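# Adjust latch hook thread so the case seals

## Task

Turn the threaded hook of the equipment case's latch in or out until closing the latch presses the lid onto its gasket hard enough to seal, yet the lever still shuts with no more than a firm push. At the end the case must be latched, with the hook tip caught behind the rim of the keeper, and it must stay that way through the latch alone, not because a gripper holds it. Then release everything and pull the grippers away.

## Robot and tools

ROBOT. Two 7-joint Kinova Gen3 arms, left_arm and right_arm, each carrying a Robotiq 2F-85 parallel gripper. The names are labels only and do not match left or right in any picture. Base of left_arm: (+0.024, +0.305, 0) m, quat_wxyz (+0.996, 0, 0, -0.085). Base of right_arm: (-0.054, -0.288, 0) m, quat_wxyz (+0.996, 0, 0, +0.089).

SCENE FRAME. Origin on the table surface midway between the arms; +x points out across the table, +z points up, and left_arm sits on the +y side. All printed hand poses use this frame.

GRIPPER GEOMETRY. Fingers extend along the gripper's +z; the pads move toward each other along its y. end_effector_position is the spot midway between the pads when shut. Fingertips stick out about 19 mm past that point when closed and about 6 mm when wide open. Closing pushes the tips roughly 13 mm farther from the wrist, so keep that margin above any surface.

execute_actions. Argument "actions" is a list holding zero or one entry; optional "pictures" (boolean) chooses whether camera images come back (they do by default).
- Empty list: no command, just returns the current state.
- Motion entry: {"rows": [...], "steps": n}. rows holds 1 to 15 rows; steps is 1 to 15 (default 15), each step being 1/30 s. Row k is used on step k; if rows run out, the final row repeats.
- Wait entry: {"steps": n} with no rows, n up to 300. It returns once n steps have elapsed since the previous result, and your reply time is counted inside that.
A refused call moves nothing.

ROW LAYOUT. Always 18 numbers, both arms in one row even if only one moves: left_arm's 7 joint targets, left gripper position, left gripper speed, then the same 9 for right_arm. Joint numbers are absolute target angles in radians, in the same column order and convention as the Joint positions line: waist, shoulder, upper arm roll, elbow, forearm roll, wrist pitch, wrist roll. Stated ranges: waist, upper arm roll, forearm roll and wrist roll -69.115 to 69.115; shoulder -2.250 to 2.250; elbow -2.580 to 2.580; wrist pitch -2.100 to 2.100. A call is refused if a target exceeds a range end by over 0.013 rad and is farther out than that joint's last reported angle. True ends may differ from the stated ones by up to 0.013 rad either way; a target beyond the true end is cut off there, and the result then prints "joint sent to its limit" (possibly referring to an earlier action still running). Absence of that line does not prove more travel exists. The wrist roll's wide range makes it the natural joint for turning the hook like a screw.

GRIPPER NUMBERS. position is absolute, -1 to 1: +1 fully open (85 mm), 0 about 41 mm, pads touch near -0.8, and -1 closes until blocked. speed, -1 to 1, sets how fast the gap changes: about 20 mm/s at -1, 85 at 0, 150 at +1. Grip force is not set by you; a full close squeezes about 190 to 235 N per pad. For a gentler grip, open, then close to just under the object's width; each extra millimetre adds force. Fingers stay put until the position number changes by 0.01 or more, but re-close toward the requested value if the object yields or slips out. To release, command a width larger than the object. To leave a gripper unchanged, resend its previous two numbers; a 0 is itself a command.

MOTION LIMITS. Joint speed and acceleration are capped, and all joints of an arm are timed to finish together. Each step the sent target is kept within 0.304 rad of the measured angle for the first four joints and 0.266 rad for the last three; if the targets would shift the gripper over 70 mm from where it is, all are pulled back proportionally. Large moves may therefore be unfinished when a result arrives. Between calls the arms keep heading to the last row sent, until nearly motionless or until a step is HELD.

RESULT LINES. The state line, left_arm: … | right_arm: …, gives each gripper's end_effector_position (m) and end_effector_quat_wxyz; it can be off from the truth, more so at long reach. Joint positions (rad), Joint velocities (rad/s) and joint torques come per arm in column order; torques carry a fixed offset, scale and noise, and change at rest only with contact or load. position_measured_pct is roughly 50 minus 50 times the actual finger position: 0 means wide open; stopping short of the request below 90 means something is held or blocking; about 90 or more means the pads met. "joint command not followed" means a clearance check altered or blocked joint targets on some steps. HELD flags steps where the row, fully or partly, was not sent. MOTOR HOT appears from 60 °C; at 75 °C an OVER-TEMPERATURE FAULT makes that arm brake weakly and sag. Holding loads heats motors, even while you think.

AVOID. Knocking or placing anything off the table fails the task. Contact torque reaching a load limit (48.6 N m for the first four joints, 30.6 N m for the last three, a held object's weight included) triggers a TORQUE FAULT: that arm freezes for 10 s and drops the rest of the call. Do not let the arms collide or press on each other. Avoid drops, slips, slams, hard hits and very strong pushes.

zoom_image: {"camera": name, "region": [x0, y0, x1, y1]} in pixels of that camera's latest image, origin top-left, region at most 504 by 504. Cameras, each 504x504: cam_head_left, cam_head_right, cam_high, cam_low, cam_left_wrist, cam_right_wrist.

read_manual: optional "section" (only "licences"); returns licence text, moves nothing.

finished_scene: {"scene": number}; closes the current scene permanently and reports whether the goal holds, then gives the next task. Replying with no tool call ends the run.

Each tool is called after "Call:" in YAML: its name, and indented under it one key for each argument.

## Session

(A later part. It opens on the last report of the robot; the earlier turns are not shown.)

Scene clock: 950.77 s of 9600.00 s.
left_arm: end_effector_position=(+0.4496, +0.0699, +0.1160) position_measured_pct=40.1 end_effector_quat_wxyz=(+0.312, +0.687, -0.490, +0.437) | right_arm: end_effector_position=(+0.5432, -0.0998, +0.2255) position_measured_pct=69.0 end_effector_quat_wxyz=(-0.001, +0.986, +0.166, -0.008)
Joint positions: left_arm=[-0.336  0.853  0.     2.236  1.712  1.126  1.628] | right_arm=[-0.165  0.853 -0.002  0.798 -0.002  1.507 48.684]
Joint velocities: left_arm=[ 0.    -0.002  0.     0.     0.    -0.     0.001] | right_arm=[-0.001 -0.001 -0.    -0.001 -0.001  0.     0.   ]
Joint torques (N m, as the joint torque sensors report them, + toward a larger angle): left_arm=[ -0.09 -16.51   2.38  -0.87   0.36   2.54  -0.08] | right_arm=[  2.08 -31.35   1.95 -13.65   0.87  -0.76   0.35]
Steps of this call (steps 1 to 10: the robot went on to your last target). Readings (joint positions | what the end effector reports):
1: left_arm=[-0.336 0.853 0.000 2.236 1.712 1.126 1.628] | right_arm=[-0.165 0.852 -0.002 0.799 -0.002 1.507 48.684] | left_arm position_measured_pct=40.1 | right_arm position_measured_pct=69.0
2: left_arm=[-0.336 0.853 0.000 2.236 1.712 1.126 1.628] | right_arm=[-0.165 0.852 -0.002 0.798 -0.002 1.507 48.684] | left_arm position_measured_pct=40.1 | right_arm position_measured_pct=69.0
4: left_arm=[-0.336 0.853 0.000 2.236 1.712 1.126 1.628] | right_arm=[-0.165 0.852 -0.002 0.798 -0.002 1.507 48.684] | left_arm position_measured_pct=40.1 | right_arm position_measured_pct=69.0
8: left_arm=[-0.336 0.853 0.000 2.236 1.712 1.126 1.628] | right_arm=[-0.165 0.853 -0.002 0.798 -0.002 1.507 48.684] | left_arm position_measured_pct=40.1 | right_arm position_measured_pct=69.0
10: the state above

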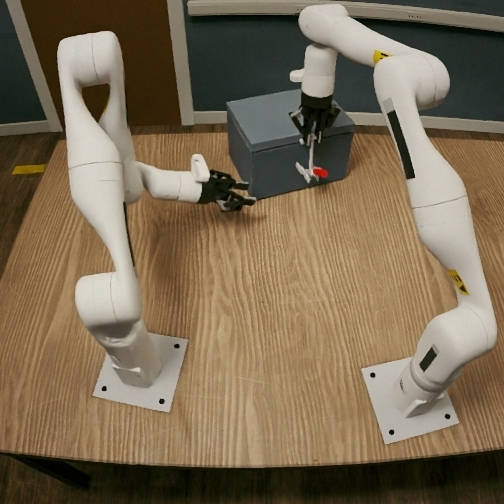

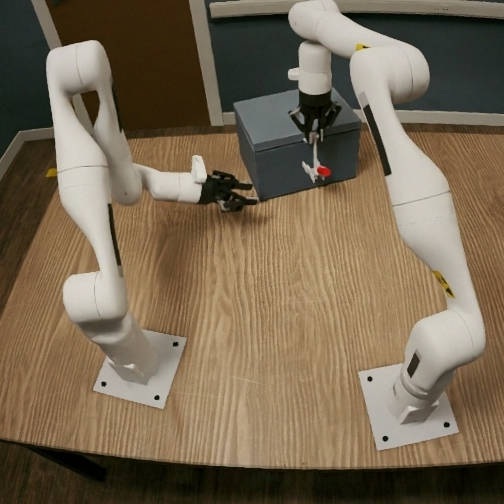

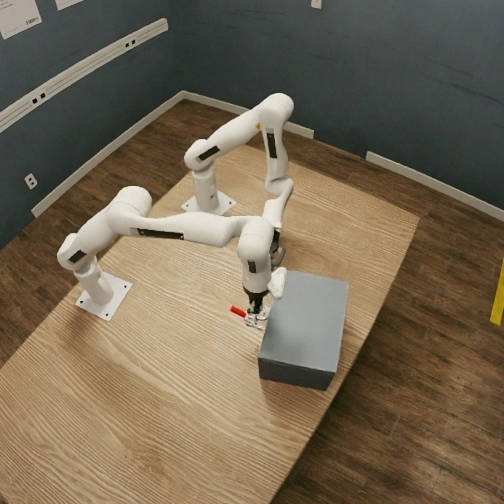

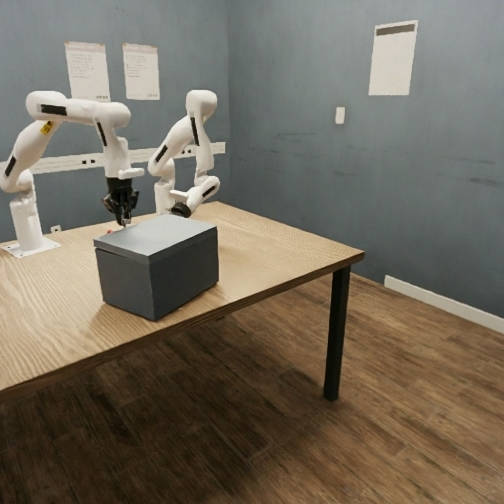

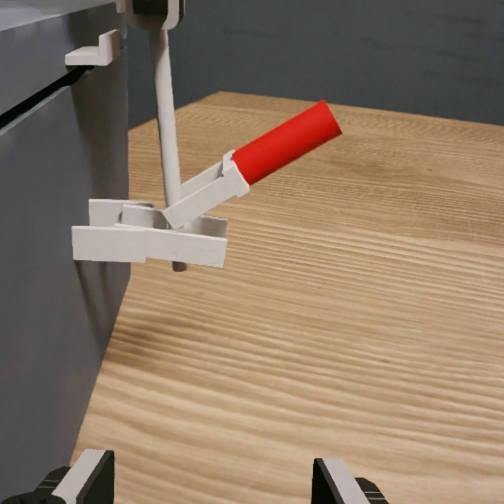

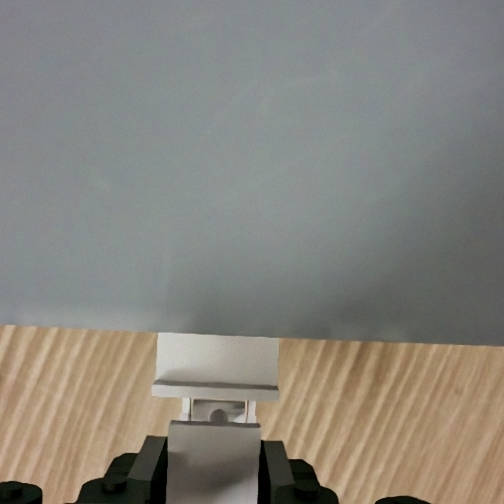

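Call:
execute_actions:
  actions:
    - {"rows": [[-0.336,0.853,0,2.236,1.712,1.126,1.628,0.2,0,-0.1618,0.854,0,0.772,0,1.5156,48.684,-0.41,-1],[-0.336,0.853,0,2.236,1.712,1.126,1.628,0.2,0,-0.1618,0.854,0,0.772,0,1.5156,48.684,-0.41,-1],[-0.336,0.853,0,2.236,1.712,1.126,1.628,0.2,0,-0.1618,0.864,0,0.7515,0,1.526,48.684,-0.41,-1],[-0.336,0.853,0,2.236,1.712,1.126,1.628,0.2,0,-0.1618,0.864,0,0.7515,0,1.526,48.684,-0.41,-1],[-0.336,0.853,0,2.236,1.712,1.126,1.628,0.2,0,-0.1617,0.874,0,0.731,0,1.5366,48.684,-0.41,-1],[-0.336,0.853,0,2.236,1.712,1.126,1.628,0.2,0,-0.1617,0.874,0,0.731,0,1.5366,48.684,-0.41,-1],[-0.336,0.853,0,2.236,1.712,1.126,1.628,0.2,0,-0.1616,0.8843,0,0.7099,0,1.5474,48.684,-0.41,-1]], "steps": 15}

Call:
execute_actions:
  actions:
    - {"steps": 10}

Call:
zoom_image:
  camera: "cam_left_wrist"
  region: [50, 0, 250, 100]

Scene clock: 980.13 s of 9600.00 s.
left_arm: end_effector_position=(+0.4496, +0.0699, +0.1160) position_measured_pct=40.1 end_effector_quat_wxyz=(+0.312, +0.687, -0.490, +0.437) | right_arm: end_effector_position=(+0.5536, -0.0962, +0.2261) position_measured_pct=69.0 end_effector_quat_wxyz=(-0.000, +0.986, +0.166, -0.008)
Joint positions: left_arm=[-0.336  0.853  0.     2.236  1.712  1.126  1.628] | right_arm=[-0.164  0.891 -0.002  0.717 -0.002  1.549 48.684]
Joint velocities: left_arm=[0.001 0.002 0.    0.    0.001 0.    0.001] | right_arm=[ 0.001  0.012 -0.001 -0.021  0.     0.01   0.   ]
Joint torques (N m, as the joint torque sensors report them, + toward a larger angle): left_arm=[  0.1  -16.38   2.48  -1.11   0.26   2.16   0.01] | right_arm=[  2.32 -32.21   2.03 -13.9    0.91  -1.01   0.37]
Steps of this call (steps 1 to 15: the robot went on to your last target; steps 16 to 866: nothing new was sent; steps 867 to 881: all 15 steps of this action). Readings (joint positions | what the end effector reports):
867: left_arm=[-0.336 0.853 0.000 2.236 1.712 1.126 1.628] | right_arm=[-0.165 0.853 -0.002 0.796 -0.002 1.507 48.684] | left_arm position_measured_pct=40.1 | right_arm position_measured_pct=69.0
868: left_arm=[-0.336 0.853 0.000 2.236 1.712 1.126 1.628] | right_arm=[-0.165 0.856 -0.002 0.791 -0.002 1.510 48.684] | left_arm position_measured_pct=40.1 | right_arm position_measured_pct=69.0
870: left_arm=[-0.336 0.853 0.000 2.236 1.712 1.126 1.628] | right_arm=[-0.164 0.862 -0.002 0.779 -0.002 1.516 48.684] | left_arm position_measured_pct=40.1 | right_arm position_measured_pct=69.0
874: left_arm=[-0.336 0.853 0.000 2.236 1.712 1.126 1.628] | right_arm=[-0.164 0.879 -0.002 0.745 -0.002 1.534 48.684] | left_arm position_measured_pct=40.1 | right_arm position_measured_pct=69.0
881: the state above

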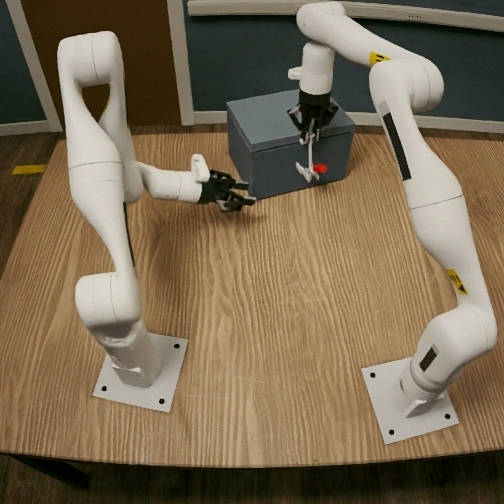

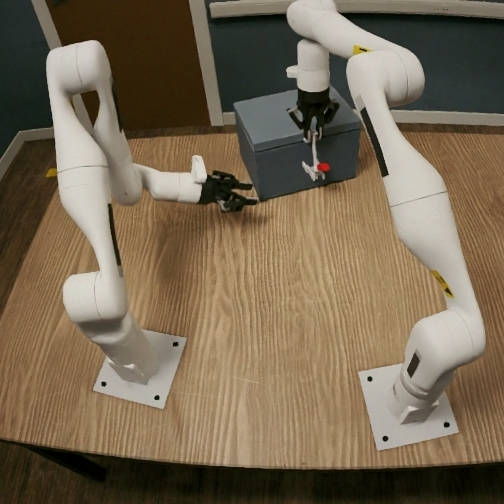

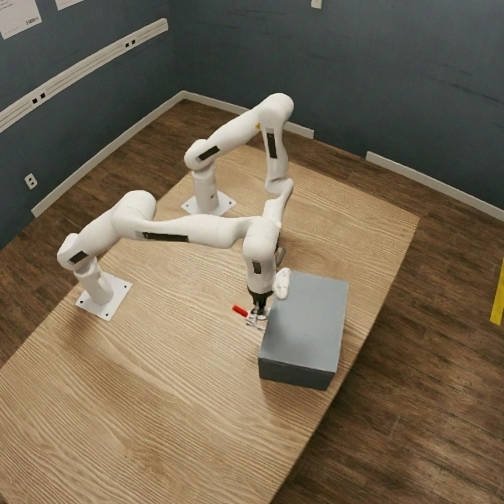

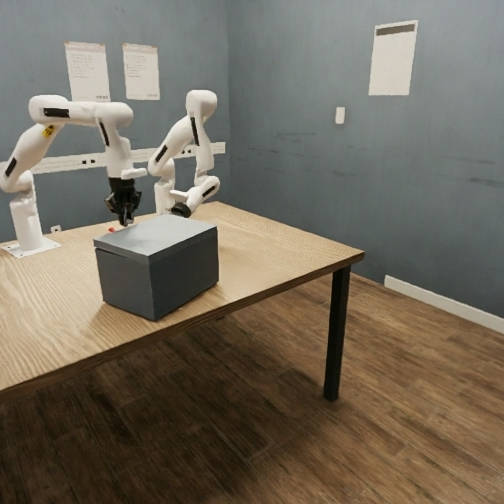

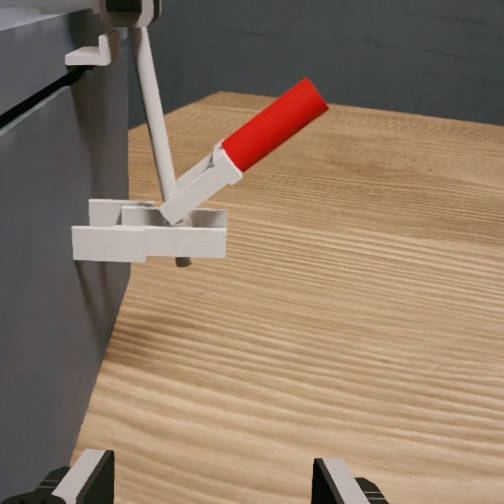

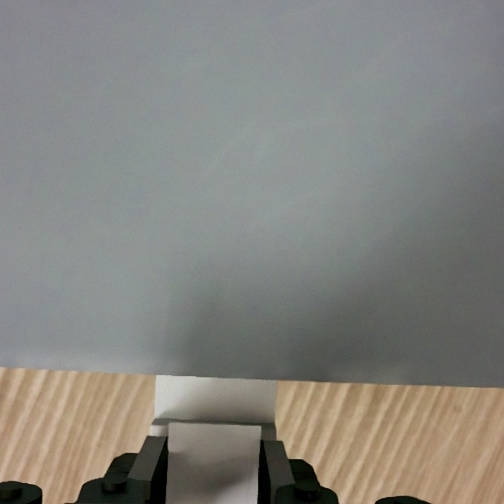

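Scene clock: 980.47 s of 9600.00 s.
left_arm: end_effector_position=(+0.4496, +0.0699, +0.1160) position_measured_pct=40.1 end_effector_quat_wxyz=(+0.312, +0.687, -0.490, +0.437) | right_arm: end_effector_position=(+0.5539, -0.0961, +0.2260) position_measured_pct=69.0 end_effector_quat_wxyz=(-0.001, +0.986, +0.166, -0.008)
Joint positions: left_arm=[-0.336  0.853  0.     2.236  1.712  1.126  1.628] | right_arm=[-0.164  0.892 -0.002  0.715 -0.002  1.55  48.684]
Joint velocities: left_arm=[ 0.     0.002  0.    -0.     0.    -0.     0.   ] | right_arm=[ 0.001  0.001  0.    -0.001  0.     0.     0.   ]
Joint torques (N m, as the joint torque sensors report them, + toward a larger angle): left_arm=[ -0.4  -16.37   2.53  -1.21   0.43   2.16   0.2 ] | right_arm=[  2.26 -31.88   1.88 -13.63   0.72  -1.18   0.11]
Steps of this call (steps 1 to 10: the robot went on to your last target). Readings (joint positions | what the end effector reports):
1: left_arm=[-0.336 0.853 0.000 2.236 1.712 1.126 1.628] | right_arm=[-0.164 0.892 -0.002 0.717 -0.002 1.550 48.684] | left_arm position_measured_pct=40.1 | right_arm position_measured_pct=69.0
2: left_arm=[-0.336 0.853 0.000 2.236 1.712 1.126 1.628] | right_arm=[-0.164 0.892 -0.002 0.716 -0.002 1.550 48.684] | left_arm position_measured_pct=40.1 | right_arm position_measured_pct=69.0
4: left_arm=[-0.336 0.853 0.000 2.236 1.712 1.126 1.628] | right_arm=[-0.164 0.892 -0.002 0.716 -0.002 1.550 48.684] | left_arm position_measured_pct=40.1 | right_arm position_measured_pct=69.0
8: left_arm=[-0.336 0.853 0.000 2.236 1.712 1.126 1.628] | right_arm=[-0.164 0.892 -0.002 0.715 -0.002 1.550 48.684] | left_arm position_measured_pct=40.1 | right_arm position_measured_pct=69.0
10: the state above

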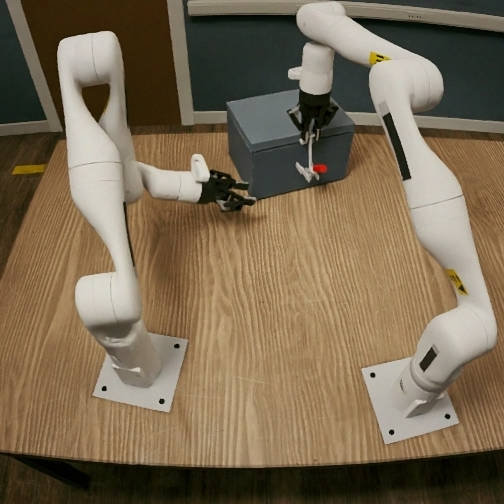

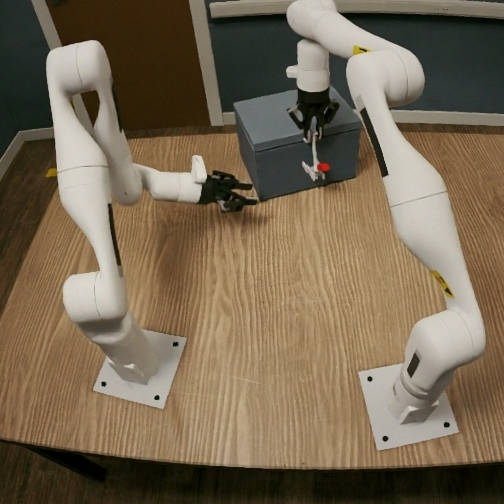

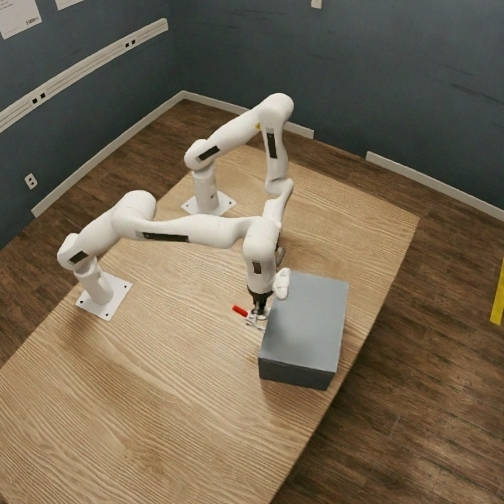

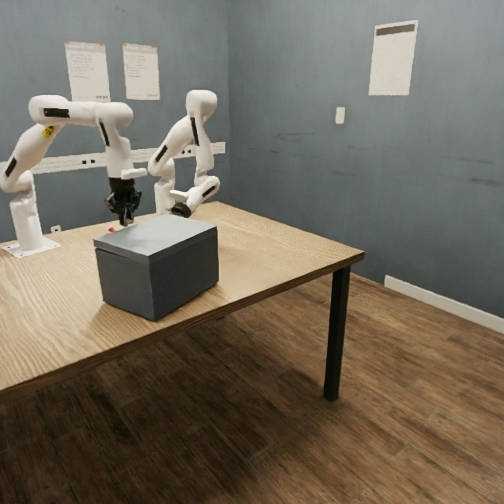

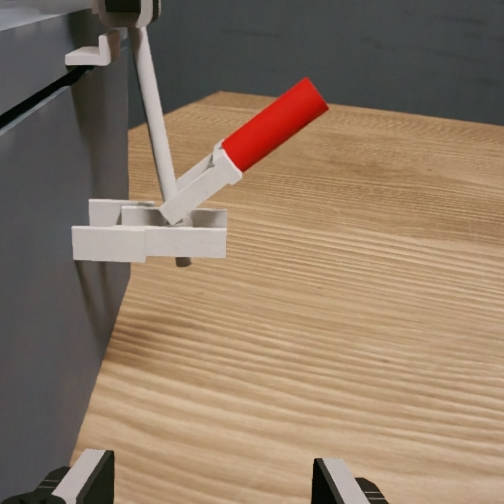

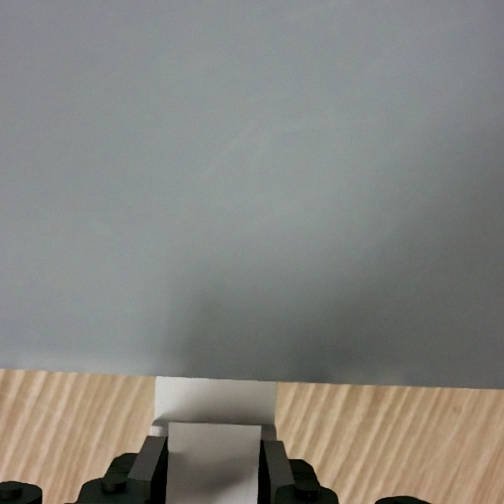

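Region (50, 0, 250, 100) of cam_left_wrist's 504x504 image, scaled by 2.520.

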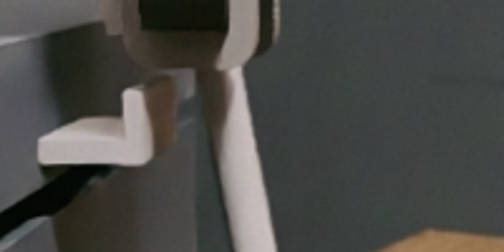

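Call:
execute_actions:
  actions:
    - {"rows": [[-0.336,0.853,0,2.236,1.712,1.126,1.628,0.2,0,-0.1616,0.8843,0,0.7099,0,1.5474,48.684,-0.33,-1]], "steps": 15}

Call:
zoom_image:
  camera: "cam_left_wrist"
  region: [50, 0, 250, 100]

Scene clock: 1001.70 s of 9600.00 s.
left_arm: end_effector_position=(+0.4496, +0.0699, +0.1160) position_measured_pct=40.1 end_effector_quat_wxyz=(+0.312, +0.687, -0.490, +0.437) | right_arm: end_effector_position=(+0.5563, -0.0961, +0.2309) position_measured_pct=66.7 end_effector_quat_wxyz=(-0.001, +0.986, +0.165, -0.002)
Joint positions: left_arm=[-0.336  0.853  0.     2.236  1.712  1.126  1.628] | right_arm=[-0.164  0.887 -0.002  0.711 -0.002  1.548 48.684]
Joint velocities: left_arm=[ 0.     0.001  0.002  0.    -0.    -0.     0.   ] | right_arm=[ 0.    -0.001 -0.    -0.     0.     0.    -0.   ]
Joint torques (N m, as the joint torque sensors report them, + toward a larger angle): left_arm=[ -0.04 -16.3    2.45  -0.65   0.34   2.29   0.01] | right_arm=[  1.67 -26.54   1.33  -9.97   0.68  -0.33   0.06]
Steps of this call (steps 1 to 15: the robot went on to your last target; steps 16 to 622: nothing new was sent; steps 623 to 637: all 15 steps of this action). Readings (joint positions | what the end effector reports):
623: left_arm=[-0.336 0.853 0.000 2.236 1.712 1.126 1.628] | right_arm=[-0.164 0.892 -0.002 0.715 -0.002 1.550 48.684] | left_arm position_measured_pct=40.1 | right_arm position_measured_pct=69.0
624: left_arm=[-0.336 0.853 0.000 2.236 1.712 1.126 1.628] | right_arm=[-0.164 0.892 -0.002 0.715 -0.002 1.550 48.684] | left_arm position_measured_pct=40.1 | right_arm position_measured_pct=69.0
626: left_arm=[-0.336 0.853 0.000 2.236 1.712 1.126 1.628] | right_arm=[-0.164 0.891 -0.002 0.714 -0.002 1.548 48.684] | left_arm position_measured_pct=40.1 | right_arm position_measured_pct=67.9
630: left_arm=[-0.336 0.853 0.000 2.236 1.712 1.126 1.628] | right_arm=[-0.164 0.888 -0.002 0.711 -0.002 1.548 48.684] | left_arm position_measured_pct=40.1 | right_arm position_measured_pct=66.7
637: the state above

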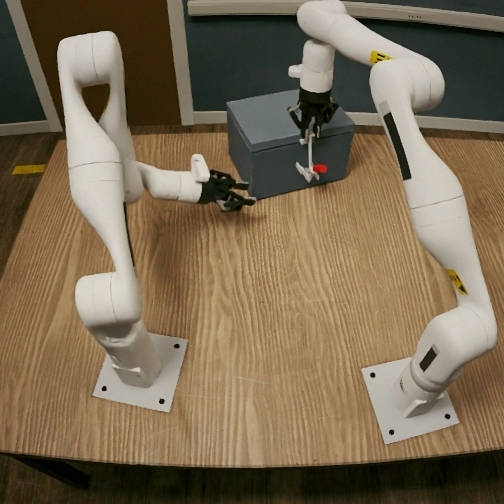

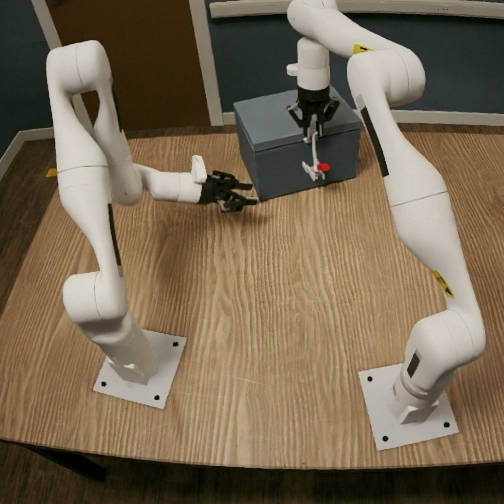

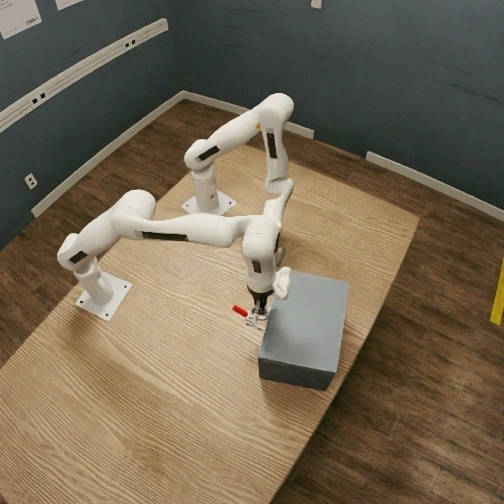

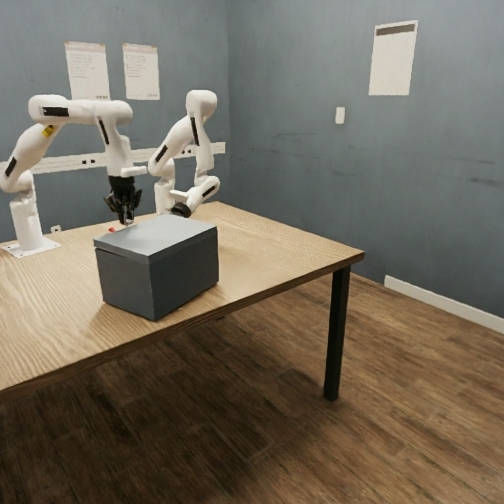

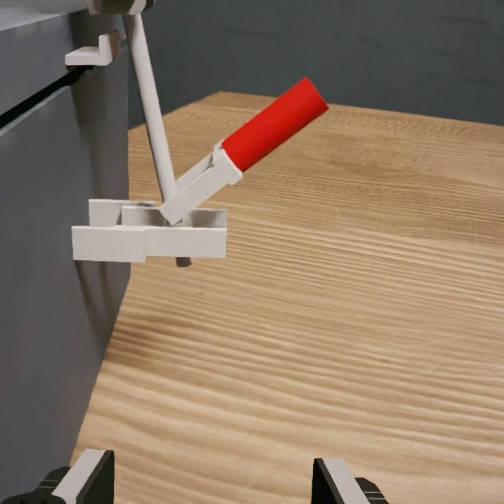

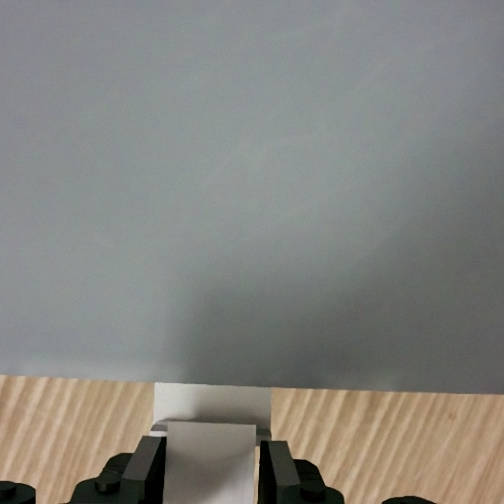

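Region (50, 0, 250, 100) of cam_left_wrist's 504x504 image, scaled by 2.520.

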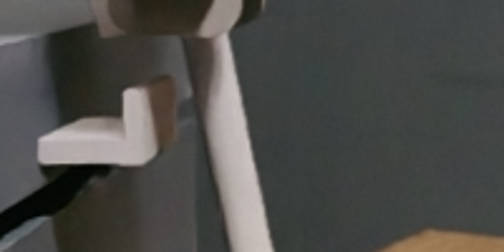

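Call:
execute_actions:
  actions:
    - {"rows": [[-0.336,0.853,0,2.236,1.712,1.126,1.628,0.2,0,-0.1616,0.8843,0,0.7099,0,1.5474,48.684,0.1,-1],[-0.336,0.853,0,2.236,1.712,1.126,1.628,0.2,0,-0.1616,0.8843,0,0.7099,0,1.5474,48.684,0.1,-1],[-0.336,0.853,0,2.236,1.712,1.126,1.628,0.2,0,-0.1616,0.8843,0,0.7099,0,1.5474,48.684,0.1,-1],[-0.336,0.853,0,2.236,1.712,1.126,1.628,0.2,0,-0.1616,0.8843,0,0.7099,0,1.5474,48.684,0.1,-1],[-0.336,0.853,0,2.236,1.712,1.126,1.628,0.2,0,-0.1616,0.8843,0,0.7099,0,1.5474,48.684,0.1,-1],[-0.336,0.853,0,2.236,1.712,1.126,1.628,0.2,0,-0.1616,0.8843,0,0.7099,0,1.5474,48.684,0.1,-1],[-0.336,0.853,0,2.236,1.712,1.126,1.628,0.2,0,-0.1616,0.878,0,0.69,0,1.5736,48.684,0.1,-1],[-0.336,0.853,0,2.236,1.712,1.126,1.628,0.2,0,-0.1616,0.872,0,0.67,0,1.5996,48.684,0.1,-1],[-0.336,0.853,0,2.236,1.712,1.126,1.628,0.2,0,-0.1616,0.868,0,0.645,0,1.6286,48.684,0.1,-1],[-0.336,0.853,0,2.236,1.712,1.126,1.628,0.2,0,-0.1616,0.865,0,0.62,0,1.6566,48.684,0.1,-1],[-0.336,0.853,0,2.236,1.712,1.126,1.628,0.2,0,-0.1616,0.8627,0,0.5992,0,1.6797,48.684,0.1,-1]], "steps": 15}

Call:
execute_actions:
  actions:
    - {"steps": 15}

Call:
zoom_image:
  camera: "cam_head_left"
  region: [200, 60, 400, 260]

Scene clock: 1055.63 s of 9600.00 s.
left_arm: end_effector_position=(+0.4496, +0.0699, +0.1160) position_measured_pct=40.1 end_effector_quat_wxyz=(+0.312, +0.687, -0.490, +0.437) | right_arm: end_effector_position=(+0.5519, -0.1004, +0.2737) position_measured_pct=57.9 end_effector_quat_wxyz=(+0.000, +0.986, +0.164, -0.000)
Joint positions: left_arm=[-0.336  0.853  0.     2.236  1.712  1.126  1.628] | right_arm=[-0.162  0.866  0.     0.618  0.     1.658 48.684]
Joint velocities: left_arm=[ 0.001  0.002  0.001 -0.    -0.001  0.    -0.   ] | right_arm=[ 0.001 -0.057  0.    -0.269 -0.     0.318 -0.   ]
Joint torques (N m, as the joint torque sensors report them, + toward a larger angle): left_arm=[ -0.1  -16.24   2.16  -0.99   0.69   2.24   0.04] | right_arm=[ -0.19 -22.59   0.08  -8.29  -0.12   0.33   0.2 ]
Steps of this call (steps 1 to 15: the robot went on to your last target; steps 16 to 1603: nothing new was sent; steps 1604 to 1618: all 15 steps of this action). Readings (joint positions | what the end effector reports):
1604: left_arm=[-0.336 0.853 0.000 2.236 1.712 1.126 1.628] | right_arm=[-0.164 0.886 -0.002 0.711 -0.002 1.548 48.684] | left_arm position_measured_pct=40.1 | right_arm position_measured_pct=66.7
1605: left_arm=[-0.336 0.853 0.000 2.236 1.712 1.126 1.628] | right_arm=[-0.164 0.886 -0.002 0.711 -0.002 1.548 48.684] | left_arm position_measured_pct=40.1 | right_arm position_measured_pct=66.7
1607: left_arm=[-0.336 0.853 0.000 2.236 1.712 1.126 1.628] | right_arm=[-0.163 0.886 -0.001 0.711 -0.001 1.548 48.684] | left_arm position_measured_pct=40.1 | right_arm position_measured_pct=65.5
1611: left_arm=[-0.336 0.853 0.000 2.236 1.712 1.126 1.628] | right_arm=[-0.163 0.884 -0.001 0.705 -0.000 1.555 48.684] | left_arm position_measured_pct=40.1 | right_arm position_measured_pct=62.7
1618: the state above

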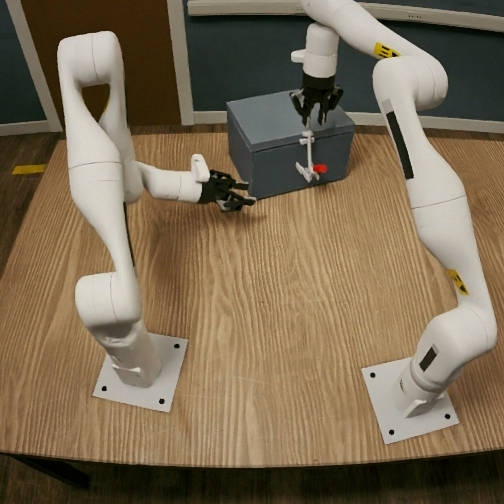

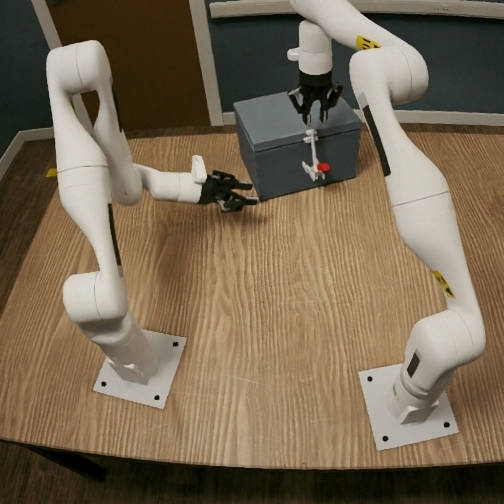

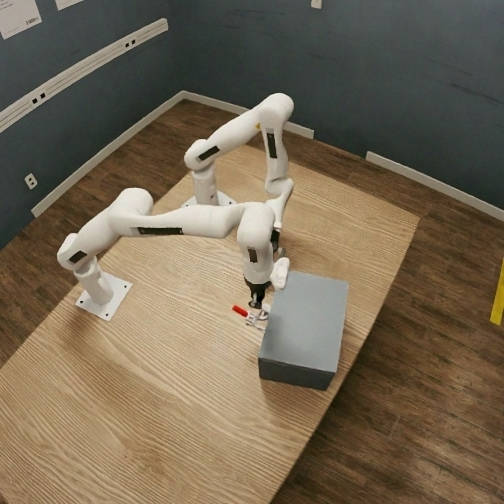

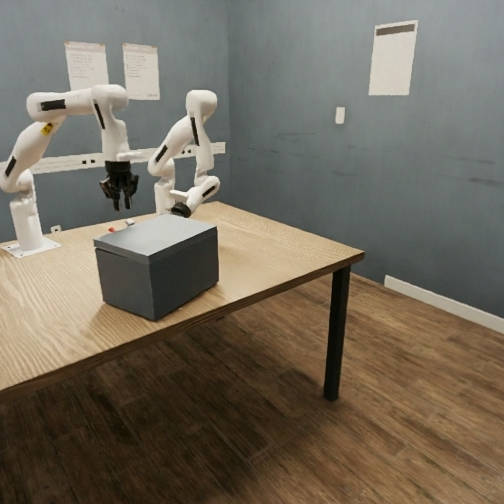

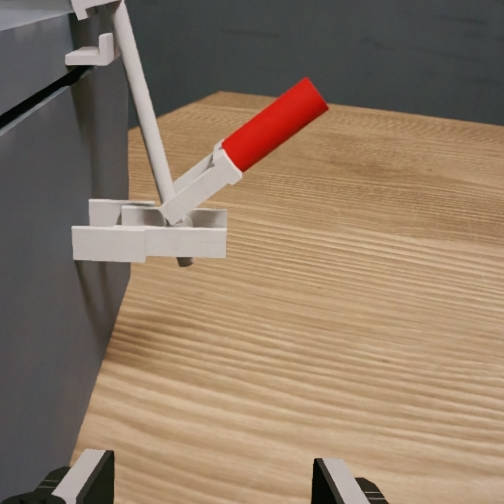

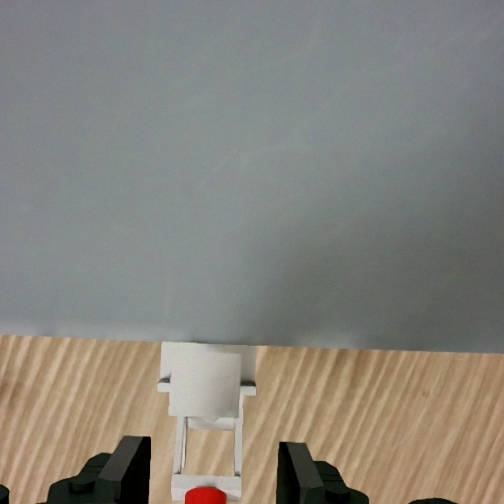

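Scene clock: 1056.13 s of 9600.00 s.
left_arm: end_effector_position=(+0.4496, +0.0699, +0.1160) position_measured_pct=40.1 end_effector_quat_wxyz=(+0.312, +0.687, -0.490, +0.437) | right_arm: end_effector_position=(+0.5506, -0.1009, +0.2813) position_measured_pct=47.6 end_effector_quat_wxyz=(-0.000, +0.986, +0.164, +0.000)
Joint positions: left_arm=[-0.336  0.853  0.     2.236  1.712  1.126  1.628] | right_arm=[-0.162  0.863  0.     0.599  0.     1.68  48.684]
Joint velocities: left_arm=[-0.     0.001  0.    -0.    -0.     0.     0.   ] | right_arm=[-0.001  0.    -0.    -0.    -0.     0.    -0.   ]
Joint torques (N m, as the joint torque sensors report them, + toward a larger angle): left_arm=[ -0.28 -16.83   2.68  -0.82   0.61   2.53   0.19] | right_arm=[ -0.24 -24.6    0.26  -9.3   -0.34   0.1    0.25]
Steps of this call (steps 1 to 15: the robot went on to your last target). Readings (joint positions | what the end effector reports):
1: left_arm=[-0.336 0.853 0.000 2.236 1.712 1.126 1.628] | right_arm=[-0.162 0.864 0.000 0.610 0.000 1.667 48.684] | left_arm position_measured_pct=40.1 | right_arm position_measured_pct=57.1
2: left_arm=[-0.336 0.853 0.000 2.236 1.712 1.126 1.628] | right_arm=[-0.162 0.863 0.000 0.606 0.000 1.673 48.684] | left_arm position_measured_pct=40.1 | right_arm position_measured_pct=56.7
4: left_arm=[-0.336 0.853 0.000 2.236 1.712 1.126 1.628] | right_arm=[-0.162 0.862 0.000 0.602 0.000 1.677 48.684] | left_arm position_measured_pct=40.1 | right_arm position_measured_pct=55.2
8: left_arm=[-0.336 0.853 0.000 2.236 1.712 1.126 1.628] | right_arm=[-0.162 0.862 0.000 0.600 0.000 1.679 48.684] | left_arm position_measured_pct=40.1 | right_arm position_measured_pct=52.4
15: the state above

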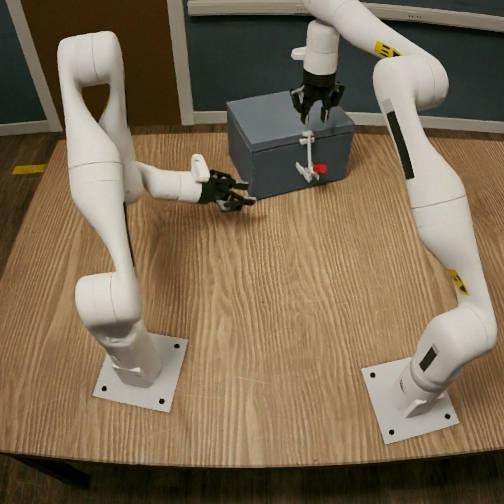

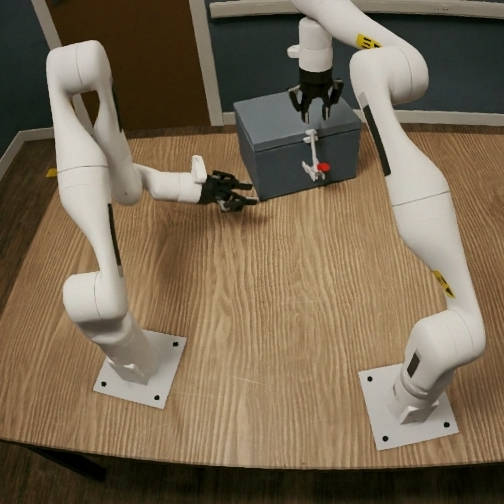

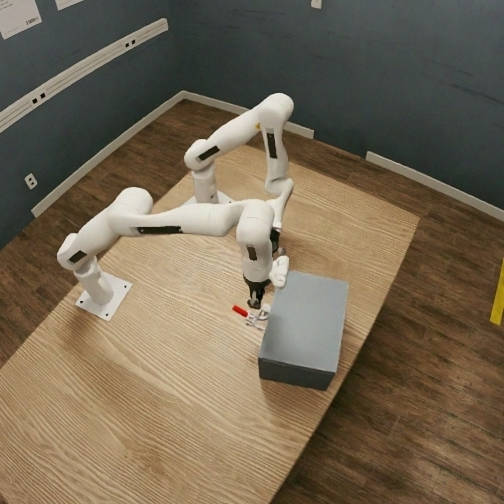

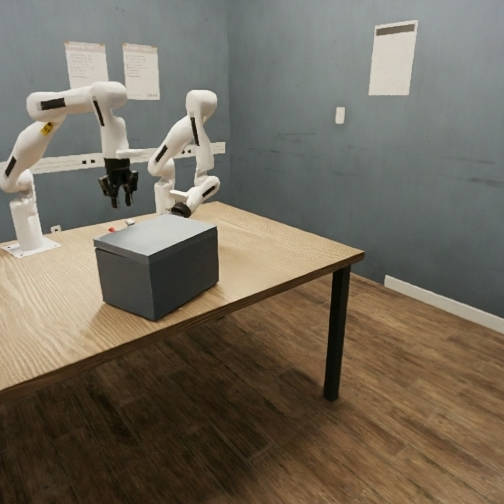

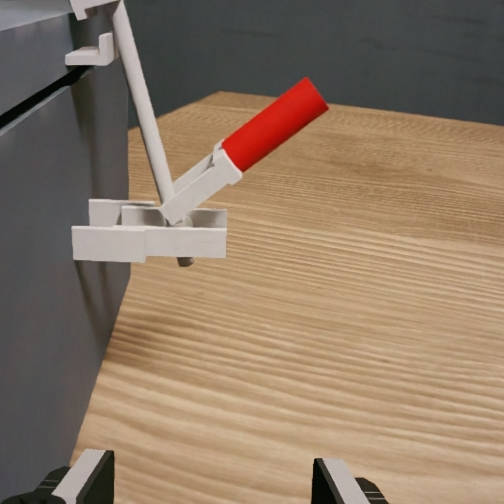

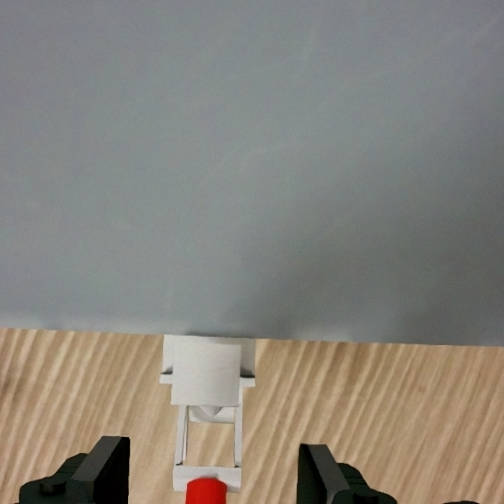

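Region (200, 60, 400, 260) of cam_head_left's 504x504 image, scaled by 2.520, with more detail than that image has.

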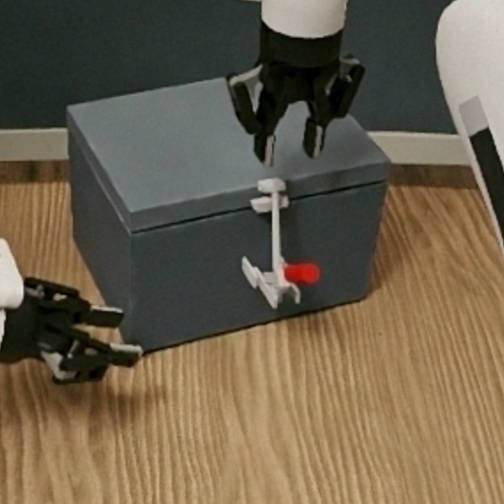

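Call:
execute_actions:
  actions:
    - {"rows": [[-0.336,0.73,0,2.17,1.6,1.06,1.628,-1,1,-0.164,0.7786,0,0.775,0,1.588,48.684,-0.69,0],[-0.336,0.73,0,2.17,1.6,1.06,1.628,-1,1,-0.164,0.7786,0,0.775,0,1.588,48.684,-0.69,0],[-0.336,0.73,0,2.17,1.6,1.06,1.628,-1,1,-0.164,0.7786,0,0.775,0,1.588,48.684,-0.69,0],[-0.336,0.73,0,2.17,1.6,1.06,1.628,-1,1,-0.164,0.7786,0,0.775,0,1.588,48.684,-0.69,0],[-0.336,0.73,0,2.17,1.6,1.06,1.628,-1,1,-0.164,0.7786,0,0.775,0,1.588,48.684,-0.69,0],[-0.336,0.6,0,2.1,1.5,1.0,1.628,-1,1,-0.166,0.6945,0,0.9504,0,1.4967,48.684,-0.69,0]], "steps": 15}
  pictures: false

Call:
execute_actions:
  actions:
    - {"rows": [[-0.336,0.52,0,1.98,1.35,0.88,1.628,-1,1,-0.166,0.71,0,1.035,0,1.3966,48.684,-0.69,0],[-0.336,0.52,0,1.98,1.35,0.88,1.628,-1,1,-0.166,0.71,0,1.035,0,1.3966,48.684,-0.69,0],[-0.336,0.52,0,1.98,1.35,0.88,1.628,-1,1,-0.166,0.71,0,1.035,0,1.3966,48.684,-0.69,0],[-0.336,0.52,0,1.98,1.35,0.88,1.628,-1,1,-0.166,0.71,0,1.035,0,1.3966,48.684,-0.69,0],[-0.336,0.52,0,1.98,1.35,0.88,1.628,-1,1,-0.166,0.71,0,1.035,0,1.3966,48.684,-0.69,0],[-0.336,0.52,0,1.98,1.35,0.88,1.628,-1,1,-0.166,0.71,0,1.035,0,1.3966,48.684,-0.69,0],[-0.336,0.45,0,1.85,1.2,0.75,1.628,-1,1,-0.166,0.7299,0,1.1196,0,1.2921,48.684,-0.69,0]], "steps": 15}

Scene clock: 1116.63 s of 9600.00 s.
left_arm: end_effector_position=(+0.4917, +0.0936, +0.1841) position_measured_pct=91.7 end_effector_quat_wxyz=(+0.182, +0.591, -0.638, +0.459) | right_arm: end_effector_position=(+0.5064, -0.1140, +0.2728) position_measured_pct=81.7 end_effector_quat_wxyz=(+0.000, +0.986, +0.166, -0.001)
Joint positions: left_arm=[-0.336  0.611 -0.     2.103  1.504  1.003  1.628] | right_arm=[-0.166  0.706 -0.     0.932 -0.     1.506 48.684]
Joint velocities: left_arm=[-0.001 -0.098 -0.001 -0.061 -0.089 -0.054 -0.   ] | right_arm=[-0.003 -0.143  0.     0.332 -0.    -0.174  0.   ]
Joint torques (N m, as the joint torque sensors report them, + toward a larger angle): left_arm=[ -0.26 -14.41   2.28  -2.75   1.1    2.01   0.  ] | right_arm=[ -0.4  -21.67   0.48  -9.21  -0.05  -0.02   0.34]
Steps of this call (steps 1 to 15: the robot went on to your last target; steps 16 to 1800: nothing new was sent; steps 1801 to 1815: all 15 steps of this action). Readings (joint positions | what the end effector reports):
1801: left_arm=[-0.336 0.852 -0.000 2.236 1.711 1.125 1.628] | right_arm=[-0.162 0.862 0.000 0.600 0.000 1.679 48.684] | left_arm position_measured_pct=40.1 | right_arm position_measured_pct=45.2
1802: left_arm=[-0.336 0.845 -0.000 2.233 1.707 1.122 1.628] | right_arm=[-0.162 0.859 0.000 0.606 0.000 1.676 48.684] | left_arm position_measured_pct=41.3 | right_arm position_measured_pct=45.6
1804: left_arm=[-0.336 0.814 -0.000 2.218 1.682 1.108 1.628] | right_arm=[-0.162 0.844 0.000 0.634 0.000 1.662 48.684] | left_arm position_measured_pct=48.4 | right_arm position_measured_pct=49.6
1808: left_arm=[-0.336 0.721 -0.000 2.167 1.600 1.060 1.628] | right_arm=[-0.164 0.786 -0.000 0.753 -0.000 1.600 48.684] | left_arm position_measured_pct=68.3 | right_arm position_measured_pct=61.1
1815: the state above

Scene clock: 1117.13 s of 9600.00 s.
left_arm: end_effector_position=(+0.5835, +0.1697, +0.2385) position_measured_pct=91.7 end_effector_quat_wxyz=(+0.044, -0.492, +0.770, -0.405) | right_arm: end_effector_position=(+0.5035, -0.1148, +0.2020) position_measured_pct=84.1 end_effector_quat_wxyz=(+0.000, +0.986, +0.166, -0.000)
Joint positions: left_arm=[-0.336  0.46  -0.001  1.865  1.218  0.765  1.628] | right_arm=[-0.166  0.73  -0.     1.115 -0.     1.297 48.684]
Joint velocities: left_arm=[-0.005 -0.138 -0.005 -0.266 -0.307 -0.266 -0.   ] | right_arm=[-0.001  0.012  0.     0.061  0.    -0.076 -0.   ]
Joint torques (N m, as the joint torque sensors report them, + toward a larger angle): left_arm=[  0.34 -14.73   1.89  -5.62   1.67   1.04   0.14] | right_arm=[  0.15 -24.44   0.31  -9.74  -0.09   0.03   0.13]
Steps of this call (steps 1 to 15: all 15 steps of this action). Readings (joint positions | what the end effector reports):
1: left_arm=[-0.336 0.607 -0.000 2.100 1.501 1.001 1.628] | right_arm=[-0.166 0.702 0.000 0.942 -0.000 1.500 48.684] | left_arm position_measured_pct=91.7 | right_arm position_measured_pct=82.9
2: left_arm=[-0.336 0.600 0.000 2.094 1.493 0.994 1.628] | right_arm=[-0.166 0.701 0.000 0.955 -0.000 1.490 48.684] | left_arm position_measured_pct=91.7 | right_arm position_measured_pct=83.7
4: left_arm=[-0.335 0.575 0.001 2.066 1.457 0.967 1.628] | right_arm=[-0.166 0.703 0.000 0.989 0.000 1.454 48.684] | left_arm position_measured_pct=91.7 | right_arm position_measured_pct=84.1
8: left_arm=[-0.336 0.528 0.000 1.989 1.362 0.889 1.628] | right_arm=[-0.166 0.712 -0.000 1.037 -0.000 1.393 48.684] | left_arm position_measured_pct=91.7 | right_arm position_measured_pct=84.1
15: the state above

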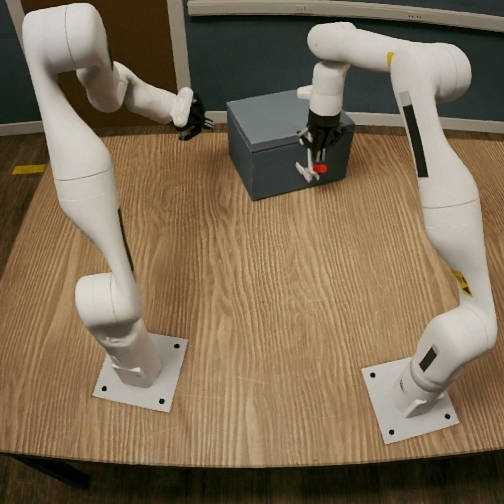

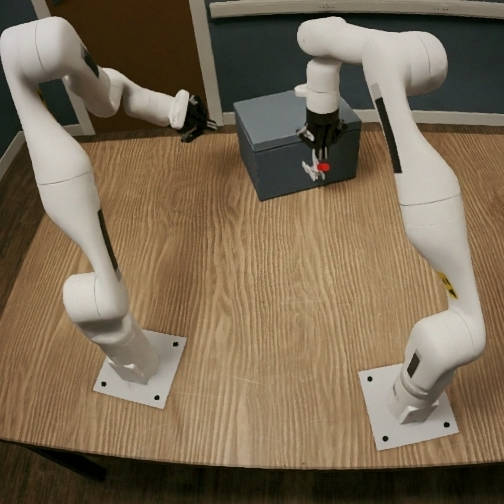

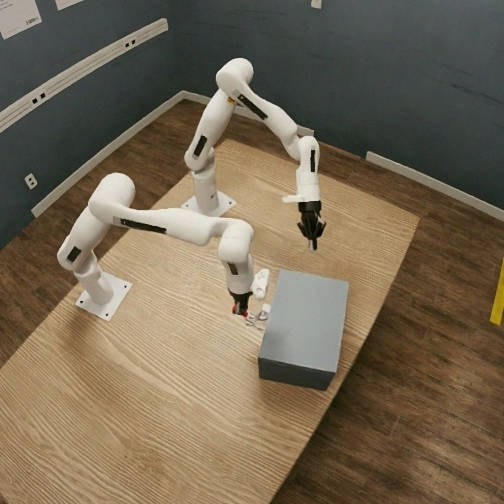

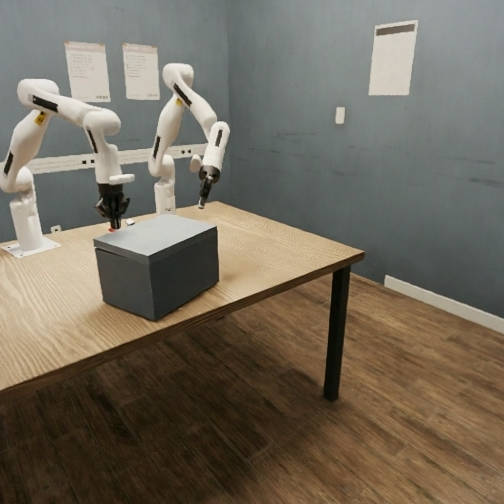

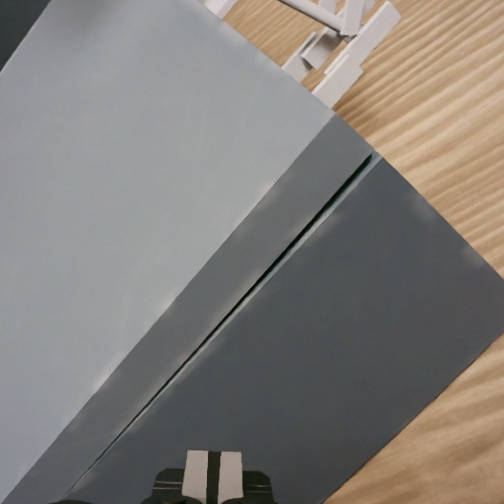

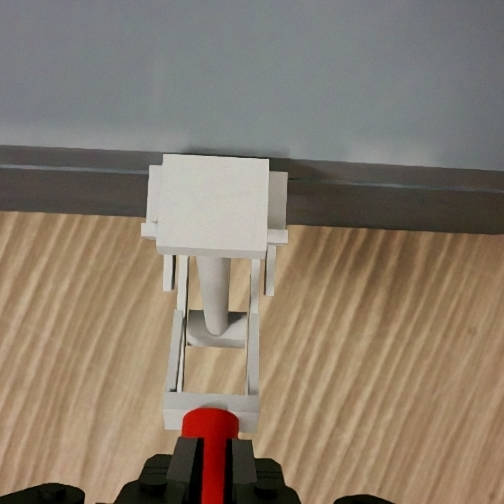

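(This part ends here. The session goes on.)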